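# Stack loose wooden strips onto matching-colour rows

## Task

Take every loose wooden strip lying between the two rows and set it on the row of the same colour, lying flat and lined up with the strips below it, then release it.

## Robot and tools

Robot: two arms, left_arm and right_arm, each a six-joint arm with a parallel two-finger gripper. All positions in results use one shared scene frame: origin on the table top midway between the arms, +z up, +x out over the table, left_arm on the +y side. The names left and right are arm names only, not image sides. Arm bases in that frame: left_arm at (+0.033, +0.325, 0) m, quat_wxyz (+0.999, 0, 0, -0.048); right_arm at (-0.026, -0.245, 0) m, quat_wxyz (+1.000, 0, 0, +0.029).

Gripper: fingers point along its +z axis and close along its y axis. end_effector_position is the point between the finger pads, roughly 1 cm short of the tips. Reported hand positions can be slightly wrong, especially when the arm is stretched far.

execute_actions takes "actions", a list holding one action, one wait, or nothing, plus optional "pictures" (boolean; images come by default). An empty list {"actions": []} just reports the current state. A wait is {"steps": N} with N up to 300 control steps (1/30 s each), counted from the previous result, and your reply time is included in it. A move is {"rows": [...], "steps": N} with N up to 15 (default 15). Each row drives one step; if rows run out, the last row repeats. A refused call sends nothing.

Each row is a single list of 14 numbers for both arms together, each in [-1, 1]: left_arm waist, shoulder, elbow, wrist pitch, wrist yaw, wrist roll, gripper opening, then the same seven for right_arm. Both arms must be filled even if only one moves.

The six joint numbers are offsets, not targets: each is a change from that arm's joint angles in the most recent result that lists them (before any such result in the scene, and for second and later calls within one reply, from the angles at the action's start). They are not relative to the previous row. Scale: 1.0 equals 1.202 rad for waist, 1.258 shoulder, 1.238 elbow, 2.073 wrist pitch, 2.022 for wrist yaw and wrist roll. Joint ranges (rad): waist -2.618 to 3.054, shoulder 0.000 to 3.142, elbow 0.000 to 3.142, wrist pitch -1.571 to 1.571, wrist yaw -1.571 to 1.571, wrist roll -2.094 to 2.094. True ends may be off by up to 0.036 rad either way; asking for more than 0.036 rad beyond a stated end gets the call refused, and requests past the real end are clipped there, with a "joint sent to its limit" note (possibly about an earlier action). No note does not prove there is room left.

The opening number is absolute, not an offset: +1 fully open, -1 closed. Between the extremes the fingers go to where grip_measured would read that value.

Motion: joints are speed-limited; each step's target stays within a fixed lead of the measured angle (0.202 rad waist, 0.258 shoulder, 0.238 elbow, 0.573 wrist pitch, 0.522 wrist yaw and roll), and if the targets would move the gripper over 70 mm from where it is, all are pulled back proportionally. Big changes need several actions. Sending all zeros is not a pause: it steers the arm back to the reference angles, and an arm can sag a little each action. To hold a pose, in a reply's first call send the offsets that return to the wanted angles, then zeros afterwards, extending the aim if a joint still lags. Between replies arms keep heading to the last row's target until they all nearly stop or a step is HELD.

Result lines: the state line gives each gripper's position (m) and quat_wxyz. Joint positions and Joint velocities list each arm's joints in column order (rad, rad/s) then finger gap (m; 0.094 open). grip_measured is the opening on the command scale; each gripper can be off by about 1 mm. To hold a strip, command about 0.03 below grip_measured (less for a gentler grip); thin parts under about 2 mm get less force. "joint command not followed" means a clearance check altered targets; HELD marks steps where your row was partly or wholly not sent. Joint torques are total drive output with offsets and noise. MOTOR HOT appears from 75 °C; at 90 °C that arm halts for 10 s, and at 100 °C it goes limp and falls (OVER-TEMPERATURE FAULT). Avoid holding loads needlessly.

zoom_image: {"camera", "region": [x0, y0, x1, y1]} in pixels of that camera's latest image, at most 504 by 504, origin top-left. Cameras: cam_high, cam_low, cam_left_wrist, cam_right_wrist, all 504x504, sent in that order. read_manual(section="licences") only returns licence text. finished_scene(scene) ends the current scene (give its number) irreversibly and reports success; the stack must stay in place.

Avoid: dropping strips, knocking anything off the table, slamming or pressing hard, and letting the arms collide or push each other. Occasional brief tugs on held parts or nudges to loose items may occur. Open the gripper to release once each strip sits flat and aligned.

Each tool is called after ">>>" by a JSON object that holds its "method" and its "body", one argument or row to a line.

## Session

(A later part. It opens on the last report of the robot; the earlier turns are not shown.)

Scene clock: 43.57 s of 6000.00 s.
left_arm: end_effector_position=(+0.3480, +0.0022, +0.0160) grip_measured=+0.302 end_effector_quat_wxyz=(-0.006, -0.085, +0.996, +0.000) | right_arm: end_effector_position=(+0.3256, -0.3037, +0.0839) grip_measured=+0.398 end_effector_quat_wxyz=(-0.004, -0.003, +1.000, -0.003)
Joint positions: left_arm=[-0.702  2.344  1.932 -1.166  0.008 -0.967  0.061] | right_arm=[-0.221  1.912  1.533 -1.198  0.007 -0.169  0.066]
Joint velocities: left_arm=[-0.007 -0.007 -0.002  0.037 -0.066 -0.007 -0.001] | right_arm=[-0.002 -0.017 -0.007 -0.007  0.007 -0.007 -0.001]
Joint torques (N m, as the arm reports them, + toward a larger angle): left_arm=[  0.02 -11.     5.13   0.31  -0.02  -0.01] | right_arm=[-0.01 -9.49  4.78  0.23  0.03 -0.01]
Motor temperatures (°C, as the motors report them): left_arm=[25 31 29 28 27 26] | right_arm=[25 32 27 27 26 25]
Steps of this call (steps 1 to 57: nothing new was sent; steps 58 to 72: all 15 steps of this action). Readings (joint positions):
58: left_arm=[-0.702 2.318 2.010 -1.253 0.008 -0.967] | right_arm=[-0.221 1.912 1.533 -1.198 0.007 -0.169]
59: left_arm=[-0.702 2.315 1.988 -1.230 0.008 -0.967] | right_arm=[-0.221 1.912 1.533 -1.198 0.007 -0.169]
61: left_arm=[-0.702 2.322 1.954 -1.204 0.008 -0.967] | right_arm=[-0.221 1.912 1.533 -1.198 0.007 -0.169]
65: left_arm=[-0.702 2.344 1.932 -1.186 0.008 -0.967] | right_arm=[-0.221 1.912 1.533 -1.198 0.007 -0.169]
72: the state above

>>> {"method": "execute_actions", "body": {
  "actions": [
    {"rows":[[0,0,0,0,0,0,-0.48,0,0,0,0,0,0,0.4]],"steps":12}
  ],
  "pictures": false
}}

>>> {"method": "execute_actions", "body": {
  "actions": [
    {"rows":[[0,-0.2,0,-0.08,0,0,-0.48,0,0,0,0,0,0,0.4]]}
  ],
  "pictures": false
}}

>>> {"method": "execute_actions", "body": {
  "actions": [
    {"rows":[[0.56,-0.305,-0.56,0.125,0,0.434,-0.48,0,0,0,0,0,0,0.4]]}
  ],
  "pictures": false
}}

>>> {"method": "execute_actions", "body": {
  "actions": [
    {"steps":25}
  ]
}}

Scene clock: 50.00 s of 6000.00 s.
left_arm: end_effector_position=(+0.3487, +0.0014, +0.0159) grip_measured=-0.447 end_effector_quat_wxyz=(-0.004, -0.085, +0.996, -0.001) | right_arm: end_effector_position=(+0.3256, -0.3037, +0.0839) grip_measured=+0.398 end_effector_quat_wxyz=(-0.004, -0.003, +1.000, -0.003)
Joint positions: left_arm=[-0.702  2.344  1.932 -1.162  0.009 -0.967  0.026] | right_arm=[-0.221  1.912  1.533 -1.198  0.007 -0.169  0.066]
Joint velocities: left_arm=[ 0.012  0.002 -0.002  0.051  0.022 -0.051  0.001] | right_arm=[-0.002 -0.012 -0.012 -0.022 -0.051  0.051  0.001]
Joint torques (N m, as the arm reports them, + toward a larger angle): left_arm=[ -0.02 -10.05   5.67   0.18  -0.02   0.  ] | right_arm=[ 0.   -9.49  4.78  0.23  0.03 -0.01]
Motor temperatures (°C, as the motors report them): left_arm=[25 32 29 28 27 26] | right_arm=[25 32 27 27 26 25]
Steps of this call (steps 1 to 15: the robot went on to your last target; steps 16 to 90: nothing new was sent; then 3.03 s passed at rest; steps 91 to 102: all 12 steps of this action). Readings (joint positions):
91: left_arm=[-0.702 2.344 1.932 -1.162 0.008 -0.967] | right_arm=[-0.221 1.912 1.533 -1.198 0.007 -0.169]
92: left_arm=[-0.702 2.344 1.932 -1.162 0.008 -0.967] | right_arm=[-0.221 1.912 1.533 -1.198 0.007 -0.169]
94: left_arm=[-0.702 2.344 1.932 -1.162 0.009 -0.967] | right_arm=[-0.221 1.912 1.533 -1.198 0.007 -0.169]
98: left_arm=[-0.702 2.344 1.932 -1.162 0.009 -0.967] | right_arm=[-0.221 1.912 1.533 -1.198 0.007 -0.169]
102: the state above

Scene clock: 50.50 s of 6000.00 s.
left_arm: end_effector_position=(+0.3296, +0.0210, +0.1180) grip_measured=-0.447 end_effector_quat_wxyz=(+0.025, -0.084, +0.995, -0.037) | right_arm: end_effector_position=(+0.3256, -0.3037, +0.0839) grip_measured=+0.398 end_effector_quat_wxyz=(-0.004, -0.003, +1.000, -0.003)
Joint positions: left_arm=[-0.702  2.09   1.919 -1.311  0.009 -0.967  0.026] | right_arm=[-0.221  1.912  1.533 -1.198  0.007 -0.169  0.066]
Joint velocities: left_arm=[-0.007  0.129 -0.002 -0.081 -0.066 -0.066  0.   ] | right_arm=[ 0.017  0.002  0.007  0.022 -0.051 -0.051 -0.002]
Joint torques (N m, as the arm reports them, + toward a larger angle): left_arm=[-0.01 -8.92  7.07  0.34 -0.01 -0.01] | right_arm=[ 0.   -9.48  4.77  0.23  0.03 -0.01]
Motor temperatures (°C, as the motors report them): left_arm=[25 32 29 28 27 26] | right_arm=[25 32 27 27 26 25]
Steps of this call (steps 1 to 15: all 15 steps of this action). Readings (joint positions):
1: left_arm=[-0.702 2.334 1.929 -1.166 0.009 -0.967] | right_arm=[-0.221 1.912 1.533 -1.198 0.007 -0.169]
2: left_arm=[-0.702 2.318 1.923 -1.182 0.009 -0.967] | right_arm=[-0.221 1.912 1.533 -1.198 0.007 -0.169]
4: left_arm=[-0.702 2.265 1.919 -1.223 0.009 -0.967] | right_arm=[-0.221 1.912 1.533 -1.198 0.007 -0.169]
8: left_arm=[-0.702 2.128 1.919 -1.274 0.009 -0.967] | right_arm=[-0.221 1.912 1.533 -1.198 0.007 -0.169]
15: the state above

Scene clock: 51.00 s of 6000.00 s.
left_arm: end_effector_position=(+0.3328, +0.2989, +0.0643) grip_measured=-0.447 end_effector_quat_wxyz=(-0.008, -0.037, +0.999, +0.004) | right_arm: end_effector_position=(+0.3256, -0.3037, +0.0839) grip_measured=+0.398 end_effector_quat_wxyz=(-0.004, -0.003, +1.000, -0.003)
Joint positions: left_arm=[ 0.001  1.729  1.222 -1.081 -0.007 -0.169  0.026] | right_arm=[-0.221  1.912  1.533 -1.198  0.007 -0.169  0.066]
Joint velocities: left_arm=[ 0.125  0.002 -0.007 -0.022 -0.051  0.476  0.001] | right_arm=[ 0.012 -0.007  0.002 -0.007  0.037 -0.007  0.   ]
Joint torques (N m, as the arm reports them, + toward a larger angle): left_arm=[-2.73 -7.39  6.05  0.46  0.2   0.11] | right_arm=[-0.01 -9.49  4.78  0.23  0.03 -0.01]
Motor temperatures (°C, as the motors report them): left_arm=[25 32 29 28 27 26] | right_arm=[25 32 27 27 26 25]
Steps of this call (steps 1 to 15: all 15 steps of this action). Readings (joint positions):
1: left_arm=[-0.689 2.069 1.880 -1.271 0.015 -0.910] | right_arm=[-0.221 1.912 1.533 -1.198 0.007 -0.169]
2: left_arm=[-0.668 2.030 1.810 -1.220 0.024 -0.835] | right_arm=[-0.221 1.912 1.533 -1.198 0.007 -0.169]
4: left_arm=[-0.586 1.937 1.678 -1.168 0.027 -0.688] | right_arm=[-0.221 1.912 1.533 -1.198 0.007 -0.169]
8: left_arm=[-0.350 1.754 1.425 -1.099 0.022 -0.404] | right_arm=[-0.221 1.912 1.533 -1.198 0.007 -0.169]
15: the state above

Scene clock: 51.83 s of 6000.00 s.
left_arm: end_effector_position=(+0.3357, +0.2899, +0.0643) grip_measured=-0.447 end_effector_quat_wxyz=(-0.001, +0.011, +1.000, -0.001) | right_arm: end_effector_position=(+0.3256, -0.3037, +0.0839) grip_measured=+0.398 end_effector_quat_wxyz=(-0.004, -0.003, +1.000, -0.003)
Joint positions: left_arm=[-0.023  1.729  1.222 -1.065  0.002 -0.097  0.026] | right_arm=[-0.221  1.912  1.533 -1.198  0.007 -0.169  0.066]
Joint velocities: left_arm=[ 0.002  0.007  0.002  0.007  0.007 -0.066 -0.   ] | right_arm=[ 0.007 -0.002 -0.002 -0.051 -0.022  0.022  0.   ]
Joint torques (N m, as the arm reports them, + toward a larger angle): left_arm=[-0.44 -7.39  5.89  0.36  0.05  0.06] | right_arm=[-0.01 -9.48  4.78  0.23  0.03 -0.01]
Motor temperatures (°C, as the motors report them): left_arm=[25 32 29 28 27 26] | right_arm=[25 32 27 27 26 25]
Steps of this call (steps 1 to 25: the robot went on to your last target). Readings (joint positions):
1: left_arm=[0.001 1.729 1.222 -1.080 -0.007 -0.155] | right_arm=[-0.221 1.912 1.533 -1.198 0.007 -0.169]
2: left_arm=[-0.005 1.729 1.222 -1.075 -0.006 -0.144] | right_arm=[-0.221 1.912 1.533 -1.198 0.007 -0.169]
4: left_arm=[-0.017 1.729 1.222 -1.071 -0.002 -0.126] | right_arm=[-0.221 1.912 1.533 -1.198 0.007 -0.169]
8: left_arm=[-0.023 1.729 1.222 -1.067 0.001 -0.109] | right_arm=[-0.221 1.912 1.533 -1.198 0.007 -0.169]
25: the state above
camera_calibration (this result's frames):
cam_left_wrist: T_world_to_cam=[[-0.0804388, -0.996381, 0.0274683, 0.307759], [-0.912912, 0.0847073, 0.399269, 0.299001], [-0.400151, 0.00704055, -0.916422, 0.314206], [0, 0, 0, 1]] pos_world=[0.423447, 0.279106, 0.16011]
cam_right_wrist: T_world_to_cam=[[-0.0983232, -0.993929, -0.0493684, -0.267651], [-0.880101, 0.0636934, 0.470495, 0.303747], [-0.464495, 0.0897097, -0.88102, 0.349941], [0, 0, 0, 1]] pos_world=[0.403557, -0.316766, 0.15218]

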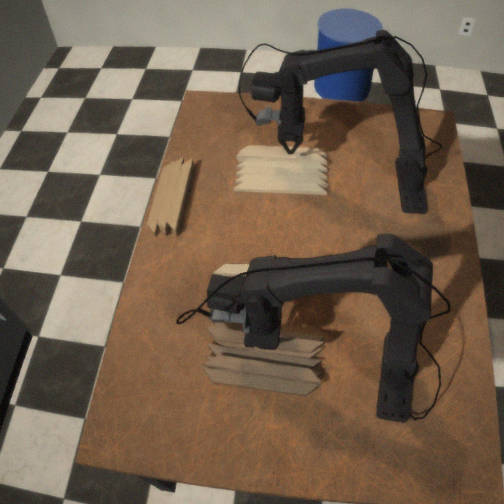

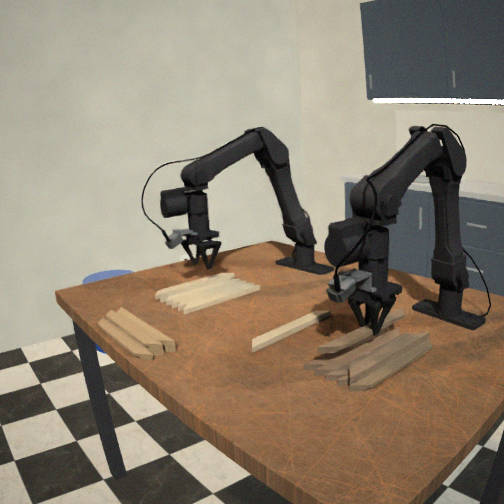

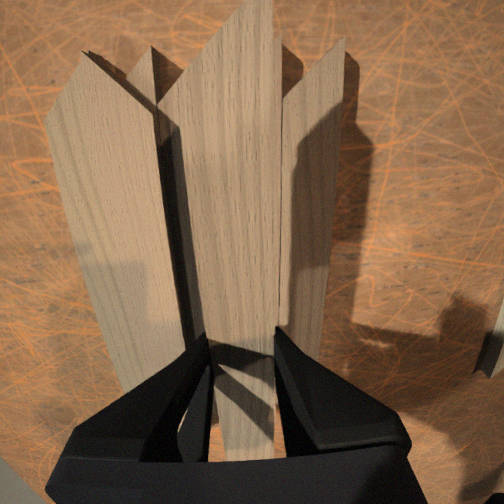

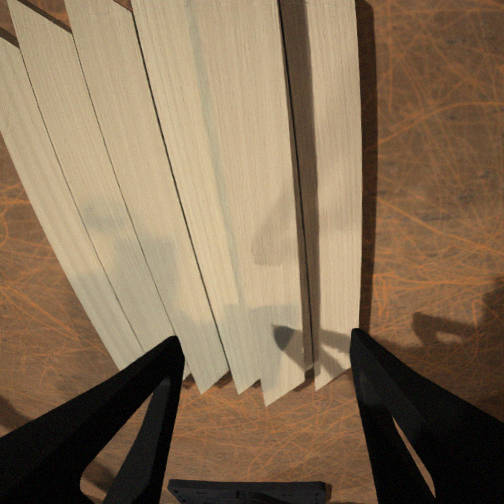

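>>> {"method": "execute_actions", "body": {
  "actions": [
    {"rows":[[-0.021,0.014,-0.082,0.064,0,-0.008,-0.48,0.75,0.356,0.53,-0.07,0,0.412,1]]}
  ],
  "pictures": false
}}

>>> {"method": "execute_actions", "body": {
  "actions": [
    {"steps":30}
  ]
}}

Scene clock: 58.20 s of 6000.00 s.
left_arm: end_effector_position=(+0.3286, +0.2854, +0.0330) grip_measured=-0.447 end_effector_quat_wxyz=(-0.007, +0.015, +1.000, +0.000) | right_arm: end_effector_position=(+0.4008, -0.0593, +0.0485) grip_measured=+1.000 end_effector_quat_wxyz=(+0.010, +0.059, +0.998, -0.012)
Joint positions: left_arm=[-0.041  1.756  1.122 -0.951  0.001 -0.105  0.026] | right_arm=[ 0.364  2.383  2.129 -1.31   0.031  0.539  0.094]
Joint velocities: left_arm=[ 0.002  0.012  0.007 -0.051 -0.022  0.022  0.   ] | right_arm=[ 1.282 -0.017  0.339 -0.051 -0.081  0.462  0.   ]
Joint torques (N m, as the arm reports them, + toward a larger angle): left_arm=[-0.54 -6.44  5.24  0.35 -0.01 -0.07] | right_arm=[  1.38 -14.59   5.96   0.04  -0.1    0.11]
Motor temperatures (°C, as the motors report them): left_arm=[25 32 29 28 27 26] | right_arm=[25 32 27 27 26 25]
Steps of this call (steps 1 to 15: the robot went on to your last target; steps 16 to 90: nothing new was sent; then 2.87 s passed at rest; steps 91 to 105: all 15 steps of this action). Readings (joint positions):
91: left_arm=[-0.024 1.729 1.208 -1.046 0.001 -0.099] | right_arm=[-0.208 1.938 1.565 -1.234 0.013 -0.108]
92: left_arm=[-0.027 1.728 1.186 -1.017 0.001 -0.100] | right_arm=[-0.183 1.987 1.629 -1.273 0.019 -0.031]
94: left_arm=[-0.036 1.739 1.146 -0.989 0.001 -0.102] | right_arm=[-0.108 2.105 1.753 -1.284 0.021 0.109]
98: left_arm=[-0.041 1.756 1.122 -0.975 0.001 -0.104] | right_arm=[0.061 2.323 1.967 -1.288 0.020 0.349]
105: the state above

Scene clock: 59.20 s of 6000.00 s.
left_arm: end_effector_position=(+0.3297, +0.2853, +0.0330) grip_measured=-0.447 end_effector_quat_wxyz=(-0.005, +0.015, +1.000, -0.000) | right_arm: end_effector_position=(+0.3196, +0.0687, +0.0558) grip_measured=+1.000 end_effector_quat_wxyz=(+0.005, -0.042, +0.999, +0.004)
Joint positions: left_arm=[-0.041  1.756  1.122 -0.947  0.001 -0.106  0.026] | right_arm=[ 0.679  2.383  2.159 -1.333  0.     0.653  0.094]
Joint velocities: left_arm=[-0.002 -0.007  0.007  0.037  0.037 -0.007 -0.001] | right_arm=[-0.002  0.017 -0.002  0.007 -0.037  0.022  0.   ]
Joint torques (N m, as the arm reports them, + toward a larger angle): left_arm=[-0.53 -6.45  5.21  0.34 -0.01 -0.07] | right_arm=[  0.01 -15.14   6.9    0.16   0.09   0.12]
Motor temperatures (°C, as the motors report them): left_arm=[25 31 29 28 27 26] | right_arm=[25 32 27 27 26 25]
Steps of this call (steps 1 to 30: the robot went on to your last target). Readings (joint positions):
1: left_arm=[-0.041 1.756 1.122 -0.950 0.001 -0.105] | right_arm=[0.411 2.383 2.138 -1.309 0.030 0.554]
2: left_arm=[-0.041 1.756 1.122 -0.949 0.001 -0.106] | right_arm=[0.458 2.383 2.144 -1.309 0.028 0.568]
4: left_arm=[-0.041 1.756 1.122 -0.948 0.001 -0.106] | right_arm=[0.554 2.383 2.149 -1.310 0.025 0.590]
8: left_arm=[-0.041 1.756 1.122 -0.948 0.001 -0.106] | right_arm=[0.711 2.383 2.157 -1.315 0.004 0.626]
30: the state above
camera_calibration (this result's frames):
cam_left_wrist: T_world_to_cam=[[-0.0893561, -0.995641, 0.0267157, 0.306289], [-0.90907, 0.0924872, 0.406249, 0.302698], [-0.406949, 0.0120143, -0.913372, 0.283893], [0, 0, 0, 1]] pos_world=[0.418072, 0.273548, 0.128146]
cam_right_wrist: T_world_to_cam=[[-0.0205397, -0.997711, -0.0644336, 0.0766699], [-0.890572, -0.0110317, 0.454709, 0.297279], [-0.454379, 0.0667224, -0.888306, 0.287728], [0, 0, 0, 1]] pos_world=[0.39706, 0.060576, 0.125355]

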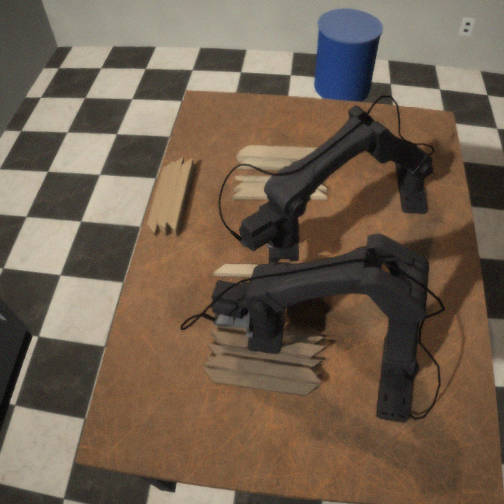

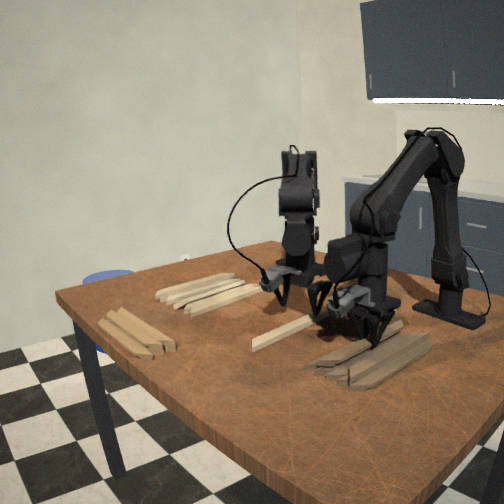

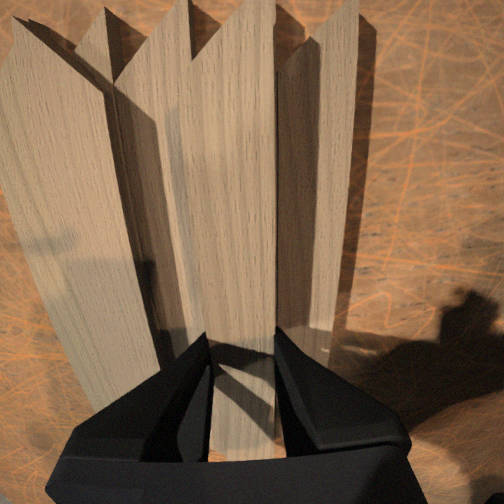

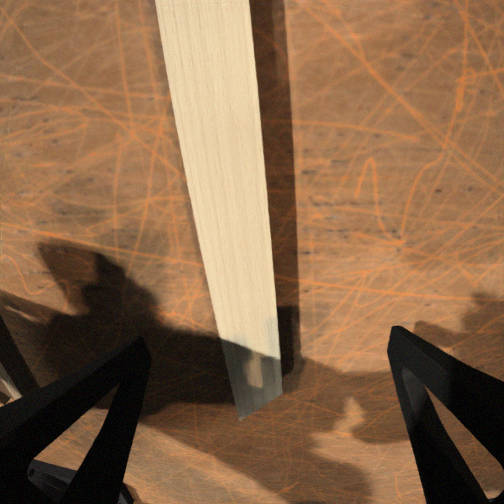

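>>> {"method": "execute_actions", "body": {
  "actions": [
    {"rows":[[0,0,0,0,0,0,-0.1,0.025,0.01,-0.078,0.058,0,0.015,1]]}
  ],
  "pictures": false
}}

Scene clock: 61.93 s of 6000.00 s.
left_arm: end_effector_position=(+0.3297, +0.2853, +0.0330) grip_measured=-0.102 end_effector_quat_wxyz=(-0.005, +0.015, +1.000, -0.000) | right_arm: end_effector_position=(+0.3144, +0.0760, +0.0229) grip_measured=+1.000 end_effector_quat_wxyz=(+0.003, -0.042, +0.999, +0.002)
Joint positions: left_arm=[-0.041  1.756  1.122 -0.947  0.001 -0.106  0.042] | right_arm=[ 0.698  2.404  2.066 -1.225  0.001  0.672  0.094]
Joint velocities: left_arm=[-0.007 -0.007 -0.007 -0.022 -0.022  0.066 -0.001] | right_arm=[ 0.002  0.007 -0.007  0.022  0.022 -0.037  0.   ]
Joint torques (N m, as the arm reports them, + toward a larger angle): left_arm=[-0.01 -5.9   5.33  0.21 -0.01 -0.01] | right_arm=[  0.92 -14.08   4.55   0.38   0.02   0.11]
Motor temperatures (°C, as the motors report them): left_arm=[25 31 29 28 27 26] | right_arm=[25 33 27 27 26 25]
Steps of this call (steps 1 to 15: the robot went on to your last target; steps 16 to 67: nothing new was sent; steps 68 to 82: all 15 steps of this action). Readings (joint positions):
68: left_arm=[-0.041 1.756 1.122 -0.947 0.001 -0.106] | right_arm=[0.680 2.382 2.144 -1.317 0.000 0.656]
69: left_arm=[-0.041 1.756 1.122 -0.947 0.001 -0.106] | right_arm=[0.682 2.380 2.124 -1.294 0.000 0.659]
71: left_arm=[-0.041 1.756 1.122 -0.947 0.001 -0.106] | right_arm=[0.688 2.387 2.089 -1.265 0.000 0.664]
75: left_arm=[-0.041 1.756 1.122 -0.947 0.001 -0.106] | right_arm=[0.698 2.405 2.066 -1.246 0.001 0.670]
82: the state above

>>> {"method": "execute_actions", "body": {
  "actions": [
    {"rows":[[0,-0.1,0.05,-0.08,0,0,-0.1,0,0,0,0,0,0,-0.46]]}
  ],
  "pictures": false
}}

>>> {"method": "execute_actions", "body": {
  "actions": [
    {"rows":[[0,0,0,0,0,0,-0.1,0,-0.2,0,-0.08,0,0,-0.46]]}
  ],
  "pictures": false
}}

>>> {"method": "execute_actions", "body": {
  "actions": [
    {"rows":[[0,0,0,0,0,0,-0.1,-0.58,-0.26,-0.56,0.14,0,-0.312,-0.46]]}
  ],
  "pictures": false
}}

>>> {"method": "execute_actions", "body": {
  "actions": [
    {"steps":25}
  ]
}}

Scene clock: 68.07 s of 6000.00 s.
left_arm: end_effector_position=(+0.3126, +0.2876, +0.0741) grip_measured=-0.102 end_effector_quat_wxyz=(-0.003, +0.015, +1.000, -0.000) | right_arm: end_effector_position=(+0.3151, +0.0766, +0.0229) grip_measured=-0.428 end_effector_quat_wxyz=(+0.004, -0.041, +0.999, +0.003)
Joint positions: left_arm=[-0.041  1.641  1.163 -1.099  0.001 -0.106  0.042] | right_arm=[ 0.698  2.404  2.066 -1.221  0.001  0.673  0.027]
Joint velocities: left_arm=[-0.007 -0.002  0.002  0.007 -0.007 -0.007 -0.001] | right_arm=[ 0.017 -0.002  0.002  0.022  0.007  0.051  0.001]
Joint torques (N m, as the arm reports them, + toward a larger angle): left_arm=[-0.01 -5.93  7.53  0.13 -0.01  0.  ] | right_arm=[  0.   -13.33   4.82   0.22   0.03  -0.02]
Motor temperatures (°C, as the motors report them): left_arm=[25 31 29 28 27 26] | right_arm=[25 34 27 27 26 25]
Steps of this call (steps 1 to 15: the robot went on to your last target; steps 16 to 90: nothing new was sent; then 2.63 s passed at rest; steps 91 to 105: all 15 steps of this action). Readings (joint positions):
91: left_arm=[-0.041 1.748 1.126 -0.961 0.001 -0.106] | right_arm=[0.698 2.404 2.066 -1.221 0.001 0.673]
92: left_arm=[-0.041 1.733 1.130 -0.990 0.001 -0.106] | right_arm=[0.698 2.404 2.066 -1.221 0.001 0.673]
94: left_arm=[-0.041 1.687 1.142 -1.038 0.001 -0.106] | right_arm=[0.698 2.404 2.066 -1.221 0.001 0.673]
98: left_arm=[-0.041 1.641 1.163 -1.076 0.001 -0.106] | right_arm=[0.698 2.404 2.066 -1.221 0.001 0.673]
105: the state above

Scene clock: 68.57 s of 6000.00 s.
left_arm: end_effector_position=(+0.3125, +0.2876, +0.0741) grip_measured=-0.102 end_effector_quat_wxyz=(-0.004, +0.015, +1.000, -0.000) | right_arm: end_effector_position=(+0.2940, +0.0567, +0.1283) grip_measured=-0.428 end_effector_quat_wxyz=(+0.039, -0.041, +0.998, +0.033)
Joint positions: left_arm=[-0.041  1.641  1.163 -1.1    0.001 -0.106  0.042] | right_arm=[ 0.698  2.152  2.056 -1.371  0.001  0.673  0.027]
Joint velocities: left_arm=[-0.012  0.017 -0.007  0.037 -0.022 -0.022 -0.   ] | right_arm=[ 0.002  0.085 -0.002 -0.125 -0.022 -0.037 -0.   ]
Joint torques (N m, as the arm reports them, + toward a larger angle): left_arm=[-0.01 -5.24  5.61  0.22 -0.01 -0.01] | right_arm=[ -0.03 -12.1    5.6    0.37   0.03  -0.01]
Motor temperatures (°C, as the motors report them): left_arm=[25 31 29 28 27 26] | right_arm=[25 34 27 27 26 25]
Steps of this call (steps 1 to 15: all 15 steps of this action). Readings (joint positions):
1: left_arm=[-0.041 1.641 1.163 -1.100 0.001 -0.106] | right_arm=[0.698 2.395 2.063 -1.225 0.001 0.673]
2: left_arm=[-0.041 1.641 1.163 -1.100 0.001 -0.106] | right_arm=[0.698 2.379 2.054 -1.241 0.001 0.673]
4: left_arm=[-0.041 1.641 1.163 -1.100 0.001 -0.106] | right_arm=[0.698 2.329 2.048 -1.282 0.001 0.673]
8: left_arm=[-0.041 1.641 1.163 -1.100 0.001 -0.106] | right_arm=[0.698 2.198 2.048 -1.335 0.001 0.673]
15: the state above

Scene clock: 69.07 s of 6000.00 s.
left_arm: end_effector_position=(+0.3125, +0.2876, +0.0741) grip_measured=-0.102 end_effector_quat_wxyz=(-0.004, +0.015, +1.000, -0.000) | right_arm: end_effector_position=(+0.3020, -0.2316, +0.0601) grip_measured=-0.428 end_effector_quat_wxyz=(-0.018, +0.027, +0.999, -0.006)
Joint positions: left_arm=[-0.041  1.641  1.163 -1.1    0.001 -0.106  0.042] | right_arm=[-0.013  1.852  1.356 -1.111  0.01   0.099  0.027]
Joint velocities: left_arm=[ 0.012  0.007  0.007 -0.007 -0.081  0.051 -0.   ] | right_arm=[-0.882  0.007 -0.085  0.007  0.242 -0.271  0.002]
Joint torques (N m, as the arm reports them, + toward a larger angle): left_arm=[-0.01 -5.23  5.6   0.22 -0.01 -0.01] | right_arm=[  5.52 -10.99   5.44   0.47  -0.39  -0.21]
Motor temperatures (°C, as the motors report them): left_arm=[25 31 29 28 27 26] | right_arm=[25 34 27 27 26 25]
Steps of this call (steps 1 to 15: all 15 steps of this action). Readings (joint positions):
1: left_arm=[-0.041 1.641 1.163 -1.100 0.001 -0.106] | right_arm=[0.688 2.132 2.019 -1.334 -0.005 0.619]
2: left_arm=[-0.041 1.641 1.163 -1.100 0.001 -0.106] | right_arm=[0.670 2.095 1.951 -1.284 -0.013 0.548]
4: left_arm=[-0.041 1.641 1.163 -1.100 0.001 -0.106] | right_arm=[0.601 2.006 1.819 -1.225 -0.018 0.417]
8: left_arm=[-0.041 1.641 1.163 -1.100 0.001 -0.106] | right_arm=[0.386 1.861 1.576 -1.145 -0.014 0.238]
15: the state above

Scene clock: 69.90 s of 6000.00 s.
left_arm: end_effector_position=(+0.3125, +0.2876, +0.0741) grip_measured=-0.102 end_effector_quat_wxyz=(-0.004, +0.015, +1.000, -0.000) | right_arm: end_effector_position=(+0.3063, -0.2288, +0.0598) grip_measured=-0.428 end_effector_quat_wxyz=(-0.009, +0.001, +1.000, -0.004)
Joint positions: left_arm=[-0.041  1.641  1.163 -1.1    0.001 -0.106  0.042] | right_arm=[-0.007  1.852  1.355 -1.092  0.007  0.053  0.027]
Joint velocities: left_arm=[ 0.007 -0.007  0.002  0.037  0.007  0.007  0.   ] | right_arm=[-0.002 -0.002  0.012 -0.081 -0.051  0.081  0.   ]
Joint torques (N m, as the arm reports them, + toward a larger angle): left_arm=[-0.01 -5.22  5.6   0.22 -0.01  0.  ] | right_arm=[  0.61 -11.04   5.17   0.33  -0.04  -0.13]
Motor temperatures (°C, as the motors report them): left_arm=[25 31 29 28 27 26] | right_arm=[25 34 27 27 26 25]
Steps of this call (steps 1 to 25: the robot went on to your last target). Readings (joint positions):
1: left_arm=[-0.041 1.641 1.163 -1.100 0.001 -0.106] | right_arm=[-0.033 1.852 1.355 -1.110 0.016 0.091]
2: left_arm=[-0.041 1.641 1.163 -1.100 0.001 -0.106] | right_arm=[-0.038 1.852 1.355 -1.106 0.019 0.084]
4: left_arm=[-0.041 1.641 1.163 -1.100 0.001 -0.106] | right_arm=[-0.028 1.852 1.355 -1.100 0.016 0.073]
8: left_arm=[-0.041 1.641 1.163 -1.100 0.001 -0.106] | right_arm=[-0.007 1.852 1.355 -1.095 0.008 0.060]
25: the state above
camera_calibration (this result's frames):
cam_left_wrist: T_world_to_cam=[[-0.0894168, -0.995633, 0.0268223, 0.30601], [-0.909989, 0.0926131, 0.404157, 0.270601], [-0.404876, 0.0117304, -0.914296, 0.31386], [0, 0, 0, 1]] pos_world=[0.400681, 0.27593, 0.169388]
cam_right_wrist: T_world_to_cam=[[-0.106729, -0.9932, -0.0465019, -0.193791], [-0.874988, 0.0716076, 0.478819, 0.293018], [-0.472233, 0.0917925, -0.876681, 0.315656], [0, 0, 0, 1]] pos_world=[0.384767, -0.242431, 0.127415]

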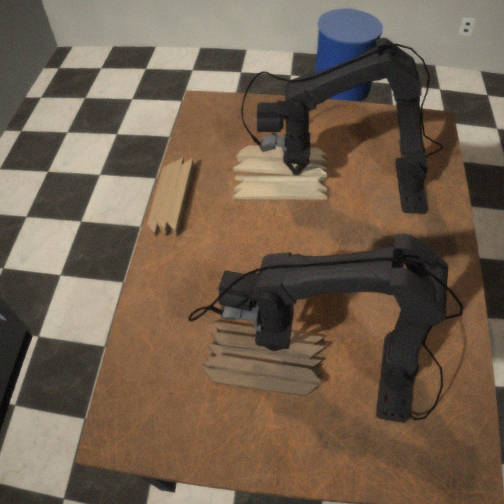

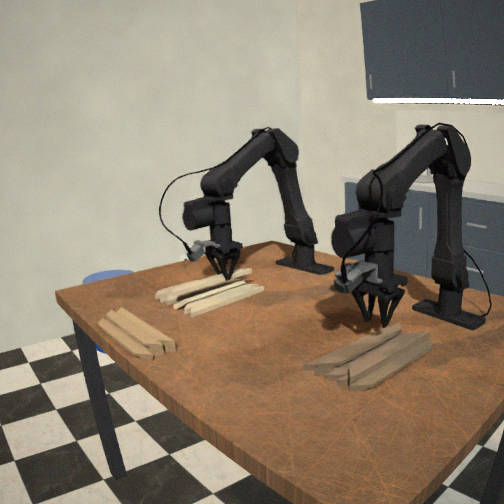

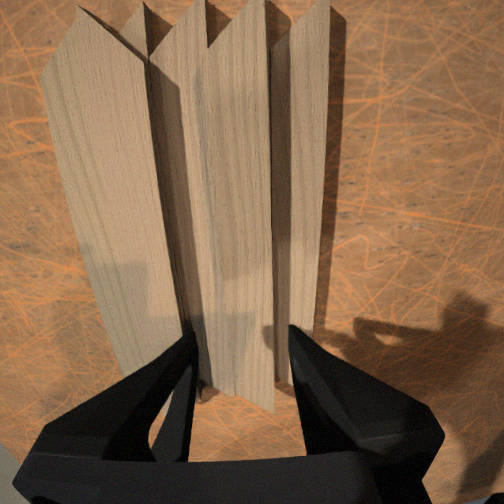

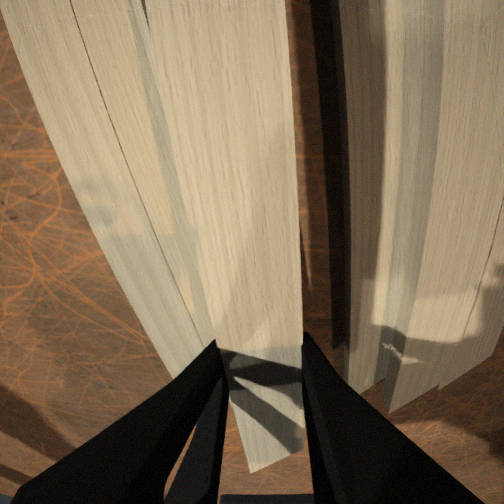

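>>> {"method": "execute_actions", "body": {
  "actions": [
    {"rows":[[0,0,0,0,0,0,-0.1,0.087,0.015,-0.03,0.035,0,0.042,-0.46]]}
  ]
}}

>>> {"method": "zoom_image", "body": {
  "camera": "cam_high",
  "region": [220,120,340,220]
}}

Scene clock: 73.33 s of 6000.00 s.
left_arm: end_effector_position=(+0.3125, +0.2876, +0.0741) grip_measured=-0.102 end_effector_quat_wxyz=(-0.004, +0.015, +1.000, -0.000) | right_arm: end_effector_position=(+0.3055, -0.1917, +0.0460) grip_measured=-0.428 end_effector_quat_wxyz=(-0.005, -0.018, +1.000, -0.003)
Joint positions: left_arm=[-0.041  1.641  1.163 -1.1    0.001 -0.106  0.042] | right_arm=[ 0.103  1.871  1.323 -1.033  0.004  0.124  0.027]
Joint velocities: left_arm=[-0.002 -0.007 -0.007 -0.022  0.022  0.037  0.001] | right_arm=[-0.007  0.002  0.012  0.11   0.007  0.066 -0.001]
Joint torques (N m, as the arm reports them, + toward a larger angle): left_arm=[-0.02 -5.22  5.6   0.22 -0.01 -0.01] | right_arm=[-0.39 -8.85  4.22  0.33  0.05  0.1 ]
Motor temperatures (°C, as the motors report them): left_arm=[25 31 29 28 27 26] | right_arm=[25 34 27 27 26 25]
Steps of this call (steps 1 to 15: the robot went on to your last target; steps 16 to 88: nothing new was sent; steps 89 to 103: all 15 steps of this action). Readings (joint positions):
89: left_arm=[-0.041 1.641 1.163 -1.100 0.001 -0.106] | right_arm=[0.001 1.852 1.351 -1.085 0.011 0.064]
90: left_arm=[-0.041 1.641 1.163 -1.100 0.001 -0.106] | right_arm=[0.018 1.853 1.345 -1.072 0.015 0.077]
92: left_arm=[-0.041 1.641 1.163 -1.100 0.001 -0.106] | right_arm=[0.064 1.860 1.333 -1.055 0.013 0.095]
96: left_arm=[-0.041 1.641 1.163 -1.100 0.001 -0.106] | right_arm=[0.103 1.871 1.323 -1.042 0.003 0.113]
103: the state above
camera_calibration (this result's frames):
cam_left_wrist: T_world_to_cam=[[-0.0894168, -0.995633, 0.0268223, 0.30601], [-0.909989, 0.0926131, 0.404157, 0.270601], [-0.404876, 0.0117304, -0.914296, 0.31386], [0, 0, 0, 1]] pos_world=[0.400681, 0.27593, 0.169388]
cam_right_wrist: T_world_to_cam=[[-0.0687927, -0.996391, -0.0497262, -0.169669], [-0.880921, 0.037275, 0.471793, 0.291839], [-0.468237, 0.0762608, -0.880306, 0.295716], [0, 0, 0, 1]] pos_world=[0.38388, -0.202487, 0.114196]

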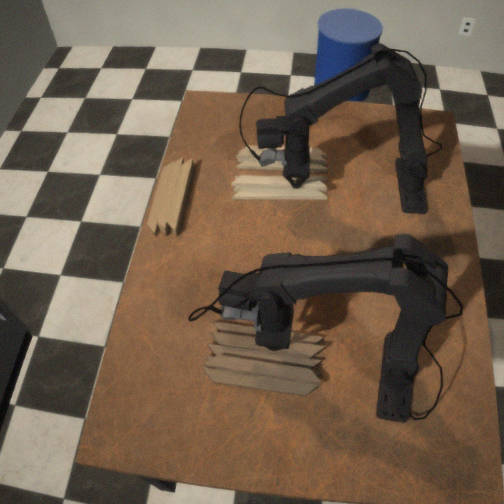

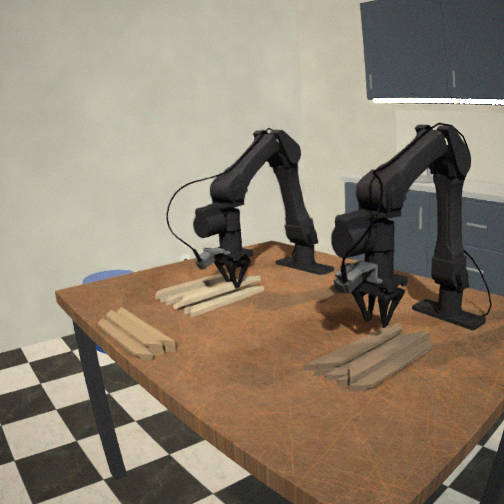

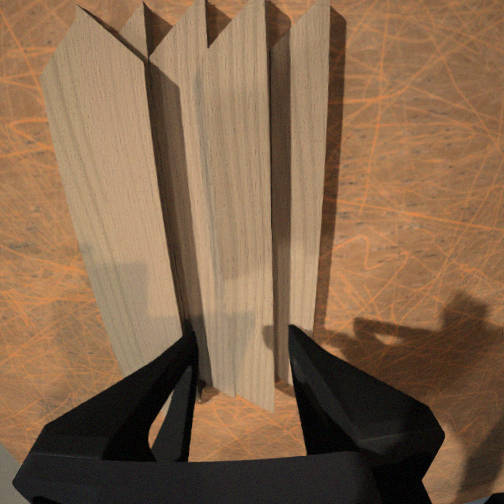

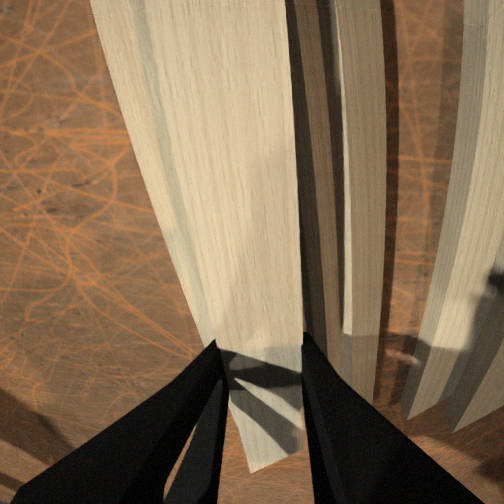

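Region (220, 120, 340, 220) of cam_high's 504x504 image, scaled by 4.200, with more detail than that image has.

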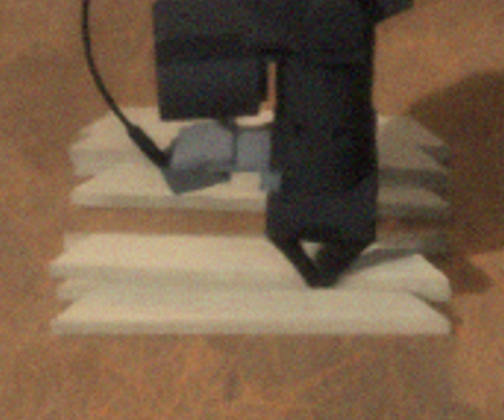

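>>> {"method": "execute_actions", "body": {
  "actions": [
    {"rows":[[0,0,0,0,0,0,-0.1,-0.014,0,-0.036,0.02,0,-0.008,-0.46]]}
  ],
  "pictures": false
}}

>>> {"method": "execute_actions", "body": {
  "actions": [
    {"rows":[[0,0,0,0,0,0,-0.1,0,0,0,0,0,0,0.2]],"steps":10}
  ],
  "pictures": false
}}

>>> {"method": "execute_actions", "body": {
  "actions": [
    {"rows":[[0,0,0,0,0,0,-0.1,0,-0.05,0.15,-0.1,0,0,0.2]]}
  ]
}}

Scene clock: 77.80 s of 6000.00 s.
left_arm: end_effector_position=(+0.3125, +0.2876, +0.0741) grip_measured=-0.102 end_effector_quat_wxyz=(-0.004, +0.015, +1.000, -0.000) | right_arm: end_effector_position=(+0.3001, -0.1925, +0.0367) grip_measured=-0.428 end_effector_quat_wxyz=(-0.009, -0.021, +1.000, -0.003)
Joint positions: left_arm=[-0.041  1.641  1.163 -1.1    0.001 -0.106  0.042] | right_arm=[ 0.103  1.871  1.283 -1.003  0.004  0.118  0.027]
Joint velocities: left_arm=[ 0.007 -0.002  0.002 -0.066 -0.022  0.007 -0.   ] | right_arm=[ 0.017 -0.002  0.022  0.022  0.037 -0.037 -0.   ]
Joint torques (N m, as the arm reports them, + toward a larger angle): left_arm=[-0.01 -5.22  5.6   0.22 -0.01 -0.01] | right_arm=[-1.38 -8.81  4.14  0.32  0.03 -0.13]
Motor temperatures (°C, as the motors report them): left_arm=[25 30 29 28 27 26] | right_arm=[25 33 27 27 26 25]
Steps of this call (steps 1 to 15: the robot went on to your last target; steps 16 to 90: nothing new was sent; then 0.97 s passed at rest; steps 91 to 105: all 15 steps of this action). Readings (joint positions):
91: left_arm=[-0.041 1.641 1.163 -1.100 0.001 -0.106] | right_arm=[0.103 1.871 1.318 -1.025 0.004 0.126]
92: left_arm=[-0.041 1.641 1.163 -1.100 0.001 -0.106] | right_arm=[0.103 1.871 1.310 -1.017 0.004 0.124]
94: left_arm=[-0.041 1.641 1.163 -1.100 0.001 -0.106] | right_arm=[0.103 1.871 1.292 -1.010 0.004 0.122]
98: left_arm=[-0.041 1.641 1.163 -1.100 0.001 -0.106] | right_arm=[0.103 1.871 1.283 -1.007 0.004 0.119]
105: the state above

Scene clock: 78.13 s of 6000.00 s.
left_arm: end_effector_position=(+0.3125, +0.2876, +0.0741) grip_measured=-0.102 end_effector_quat_wxyz=(-0.004, +0.015, +1.000, -0.000) | right_arm: end_effector_position=(+0.3000, -0.1923, +0.0367) grip_measured=+0.198 end_effector_quat_wxyz=(-0.009, -0.021, +1.000, -0.002)
Joint positions: left_arm=[-0.041  1.641  1.163 -1.1    0.001 -0.106  0.042] | right_arm=[ 0.103  1.871  1.283 -1.003  0.002  0.118  0.056]
Joint velocities: left_arm=[-0.002  0.007 -0.002  0.007 -0.037  0.007  0.   ] | right_arm=[ 0.007 -0.017 -0.002 -0.007  0.066 -0.007  0.   ]
Joint torques (N m, as the arm reports them, + toward a larger angle): left_arm=[-0.02 -5.23  5.61  0.22 -0.01 -0.01] | right_arm=[ 0.02 -8.77  4.6   0.21  0.04 -0.01]
Motor temperatures (°C, as the motors report them): left_arm=[25 30 29 28 27 26] | right_arm=[25 33 27 27 26 25]
Steps of this call (steps 1 to 10: all 10 steps of this action). Readings (joint positions):
1: left_arm=[-0.041 1.641 1.163 -1.100 0.001 -0.106] | right_arm=[0.103 1.871 1.283 -1.003 0.004 0.118]
2: left_arm=[-0.041 1.641 1.163 -1.100 0.001 -0.106] | right_arm=[0.103 1.871 1.283 -1.003 0.002 0.118]
4: left_arm=[-0.041 1.641 1.163 -1.100 0.001 -0.106] | right_arm=[0.103 1.871 1.283 -1.003 0.002 0.118]
8: left_arm=[-0.041 1.641 1.163 -1.100 0.001 -0.106] | right_arm=[0.103 1.871 1.283 -1.003 0.002 0.118]
10: the state above

Scene clock: 78.63 s of 6000.00 s.
left_arm: end_effector_position=(+0.3125, +0.2876, +0.0741) grip_measured=-0.102 end_effector_quat_wxyz=(-0.004, +0.015, +1.000, -0.000) | right_arm: end_effector_position=(+0.3081, -0.1910, +0.0954) grip_measured=+0.198 end_effector_quat_wxyz=(+0.007, -0.021, +1.000, -0.000)
Joint positions: left_arm=[-0.041  1.641  1.163 -1.1    0.001 -0.106  0.042] | right_arm=[ 0.103  1.818  1.456 -1.194  0.002  0.118  0.056]
Joint velocities: left_arm=[-0.022  0.017 -0.017 -0.051 -0.066 -0.007  0.001] | right_arm=[ 0.012 -0.002 -0.007 -0.066 -0.007 -0.037 -0.   ]
Joint torques (N m, as the arm reports them, + toward a larger angle): left_arm=[-0.01 -5.23  5.6   0.22 -0.01 -0.01] | right_arm=[ 0.01 -9.49  5.75  0.19  0.03 -0.01]
Motor temperatures (°C, as the motors report them): left_arm=[25 30 29 28 27 26] | right_arm=[25 33 27 27 26 25]
Steps of this call (steps 1 to 15: all 15 steps of this action). Readings (joint positions):
1: left_arm=[-0.041 1.641 1.163 -1.100 0.001 -0.106] | right_arm=[0.103 1.871 1.306 -1.036 0.002 0.118]
2: left_arm=[-0.041 1.641 1.163 -1.100 0.001 -0.106] | right_arm=[0.103 1.873 1.341 -1.082 0.002 0.118]
4: left_arm=[-0.041 1.641 1.163 -1.100 0.001 -0.106] | right_arm=[0.103 1.857 1.410 -1.124 0.002 0.118]
8: left_arm=[-0.041 1.641 1.163 -1.100 0.001 -0.106] | right_arm=[0.103 1.819 1.456 -1.155 0.002 0.118]
15: the state above
camera_calibration (this result's frames):
cam_left_wrist: T_world_to_cam=[[-0.0894168, -0.995633, 0.0268223, 0.30601], [-0.909989, 0.0926131, 0.404157, 0.270601], [-0.404876, 0.0117304, -0.914296, 0.31386], [0, 0, 0, 1]] pos_world=[0.400681, 0.27593, 0.169388]
cam_right_wrist: T_world_to_cam=[[-0.0614178, -0.996499, -0.0567262, -0.167951], [-0.892294, 0.0293503, 0.4505, 0.274888], [-0.447258, 0.0782852, -0.890972, 0.335325], [0, 0, 0, 1]] pos_world=[0.384943, -0.201682, 0.1654]

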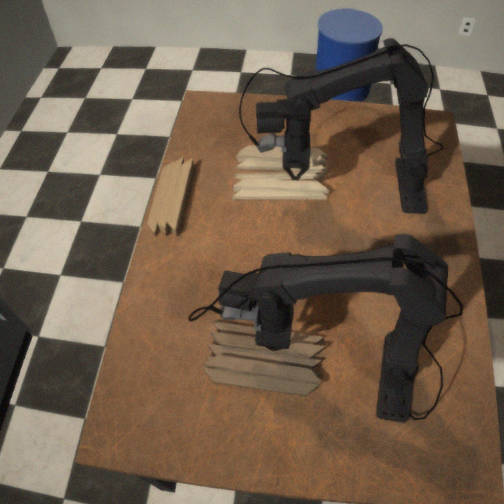

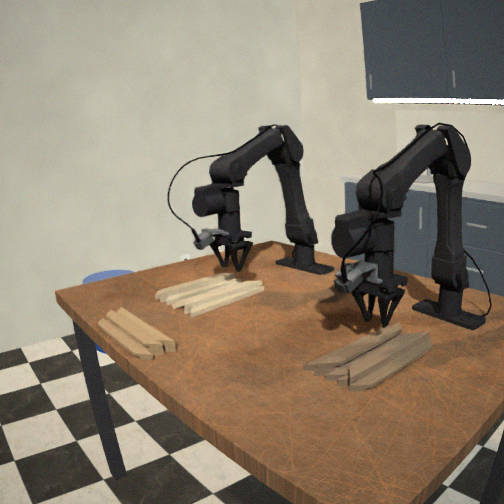

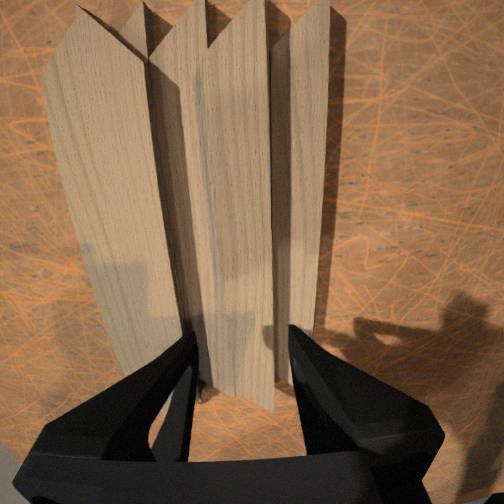

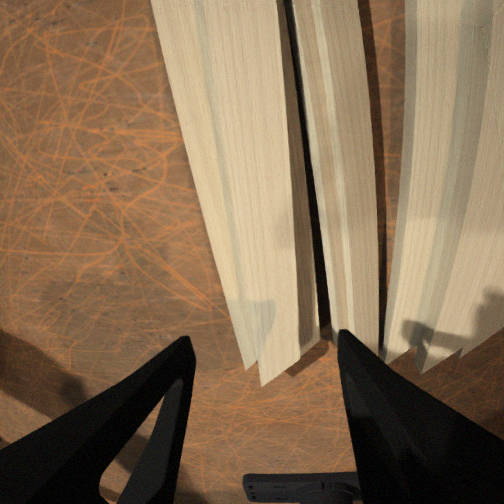

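>>> {"method": "finished_scene", "body": {
  "scene": 2
}}

The scene is finished: the task was done.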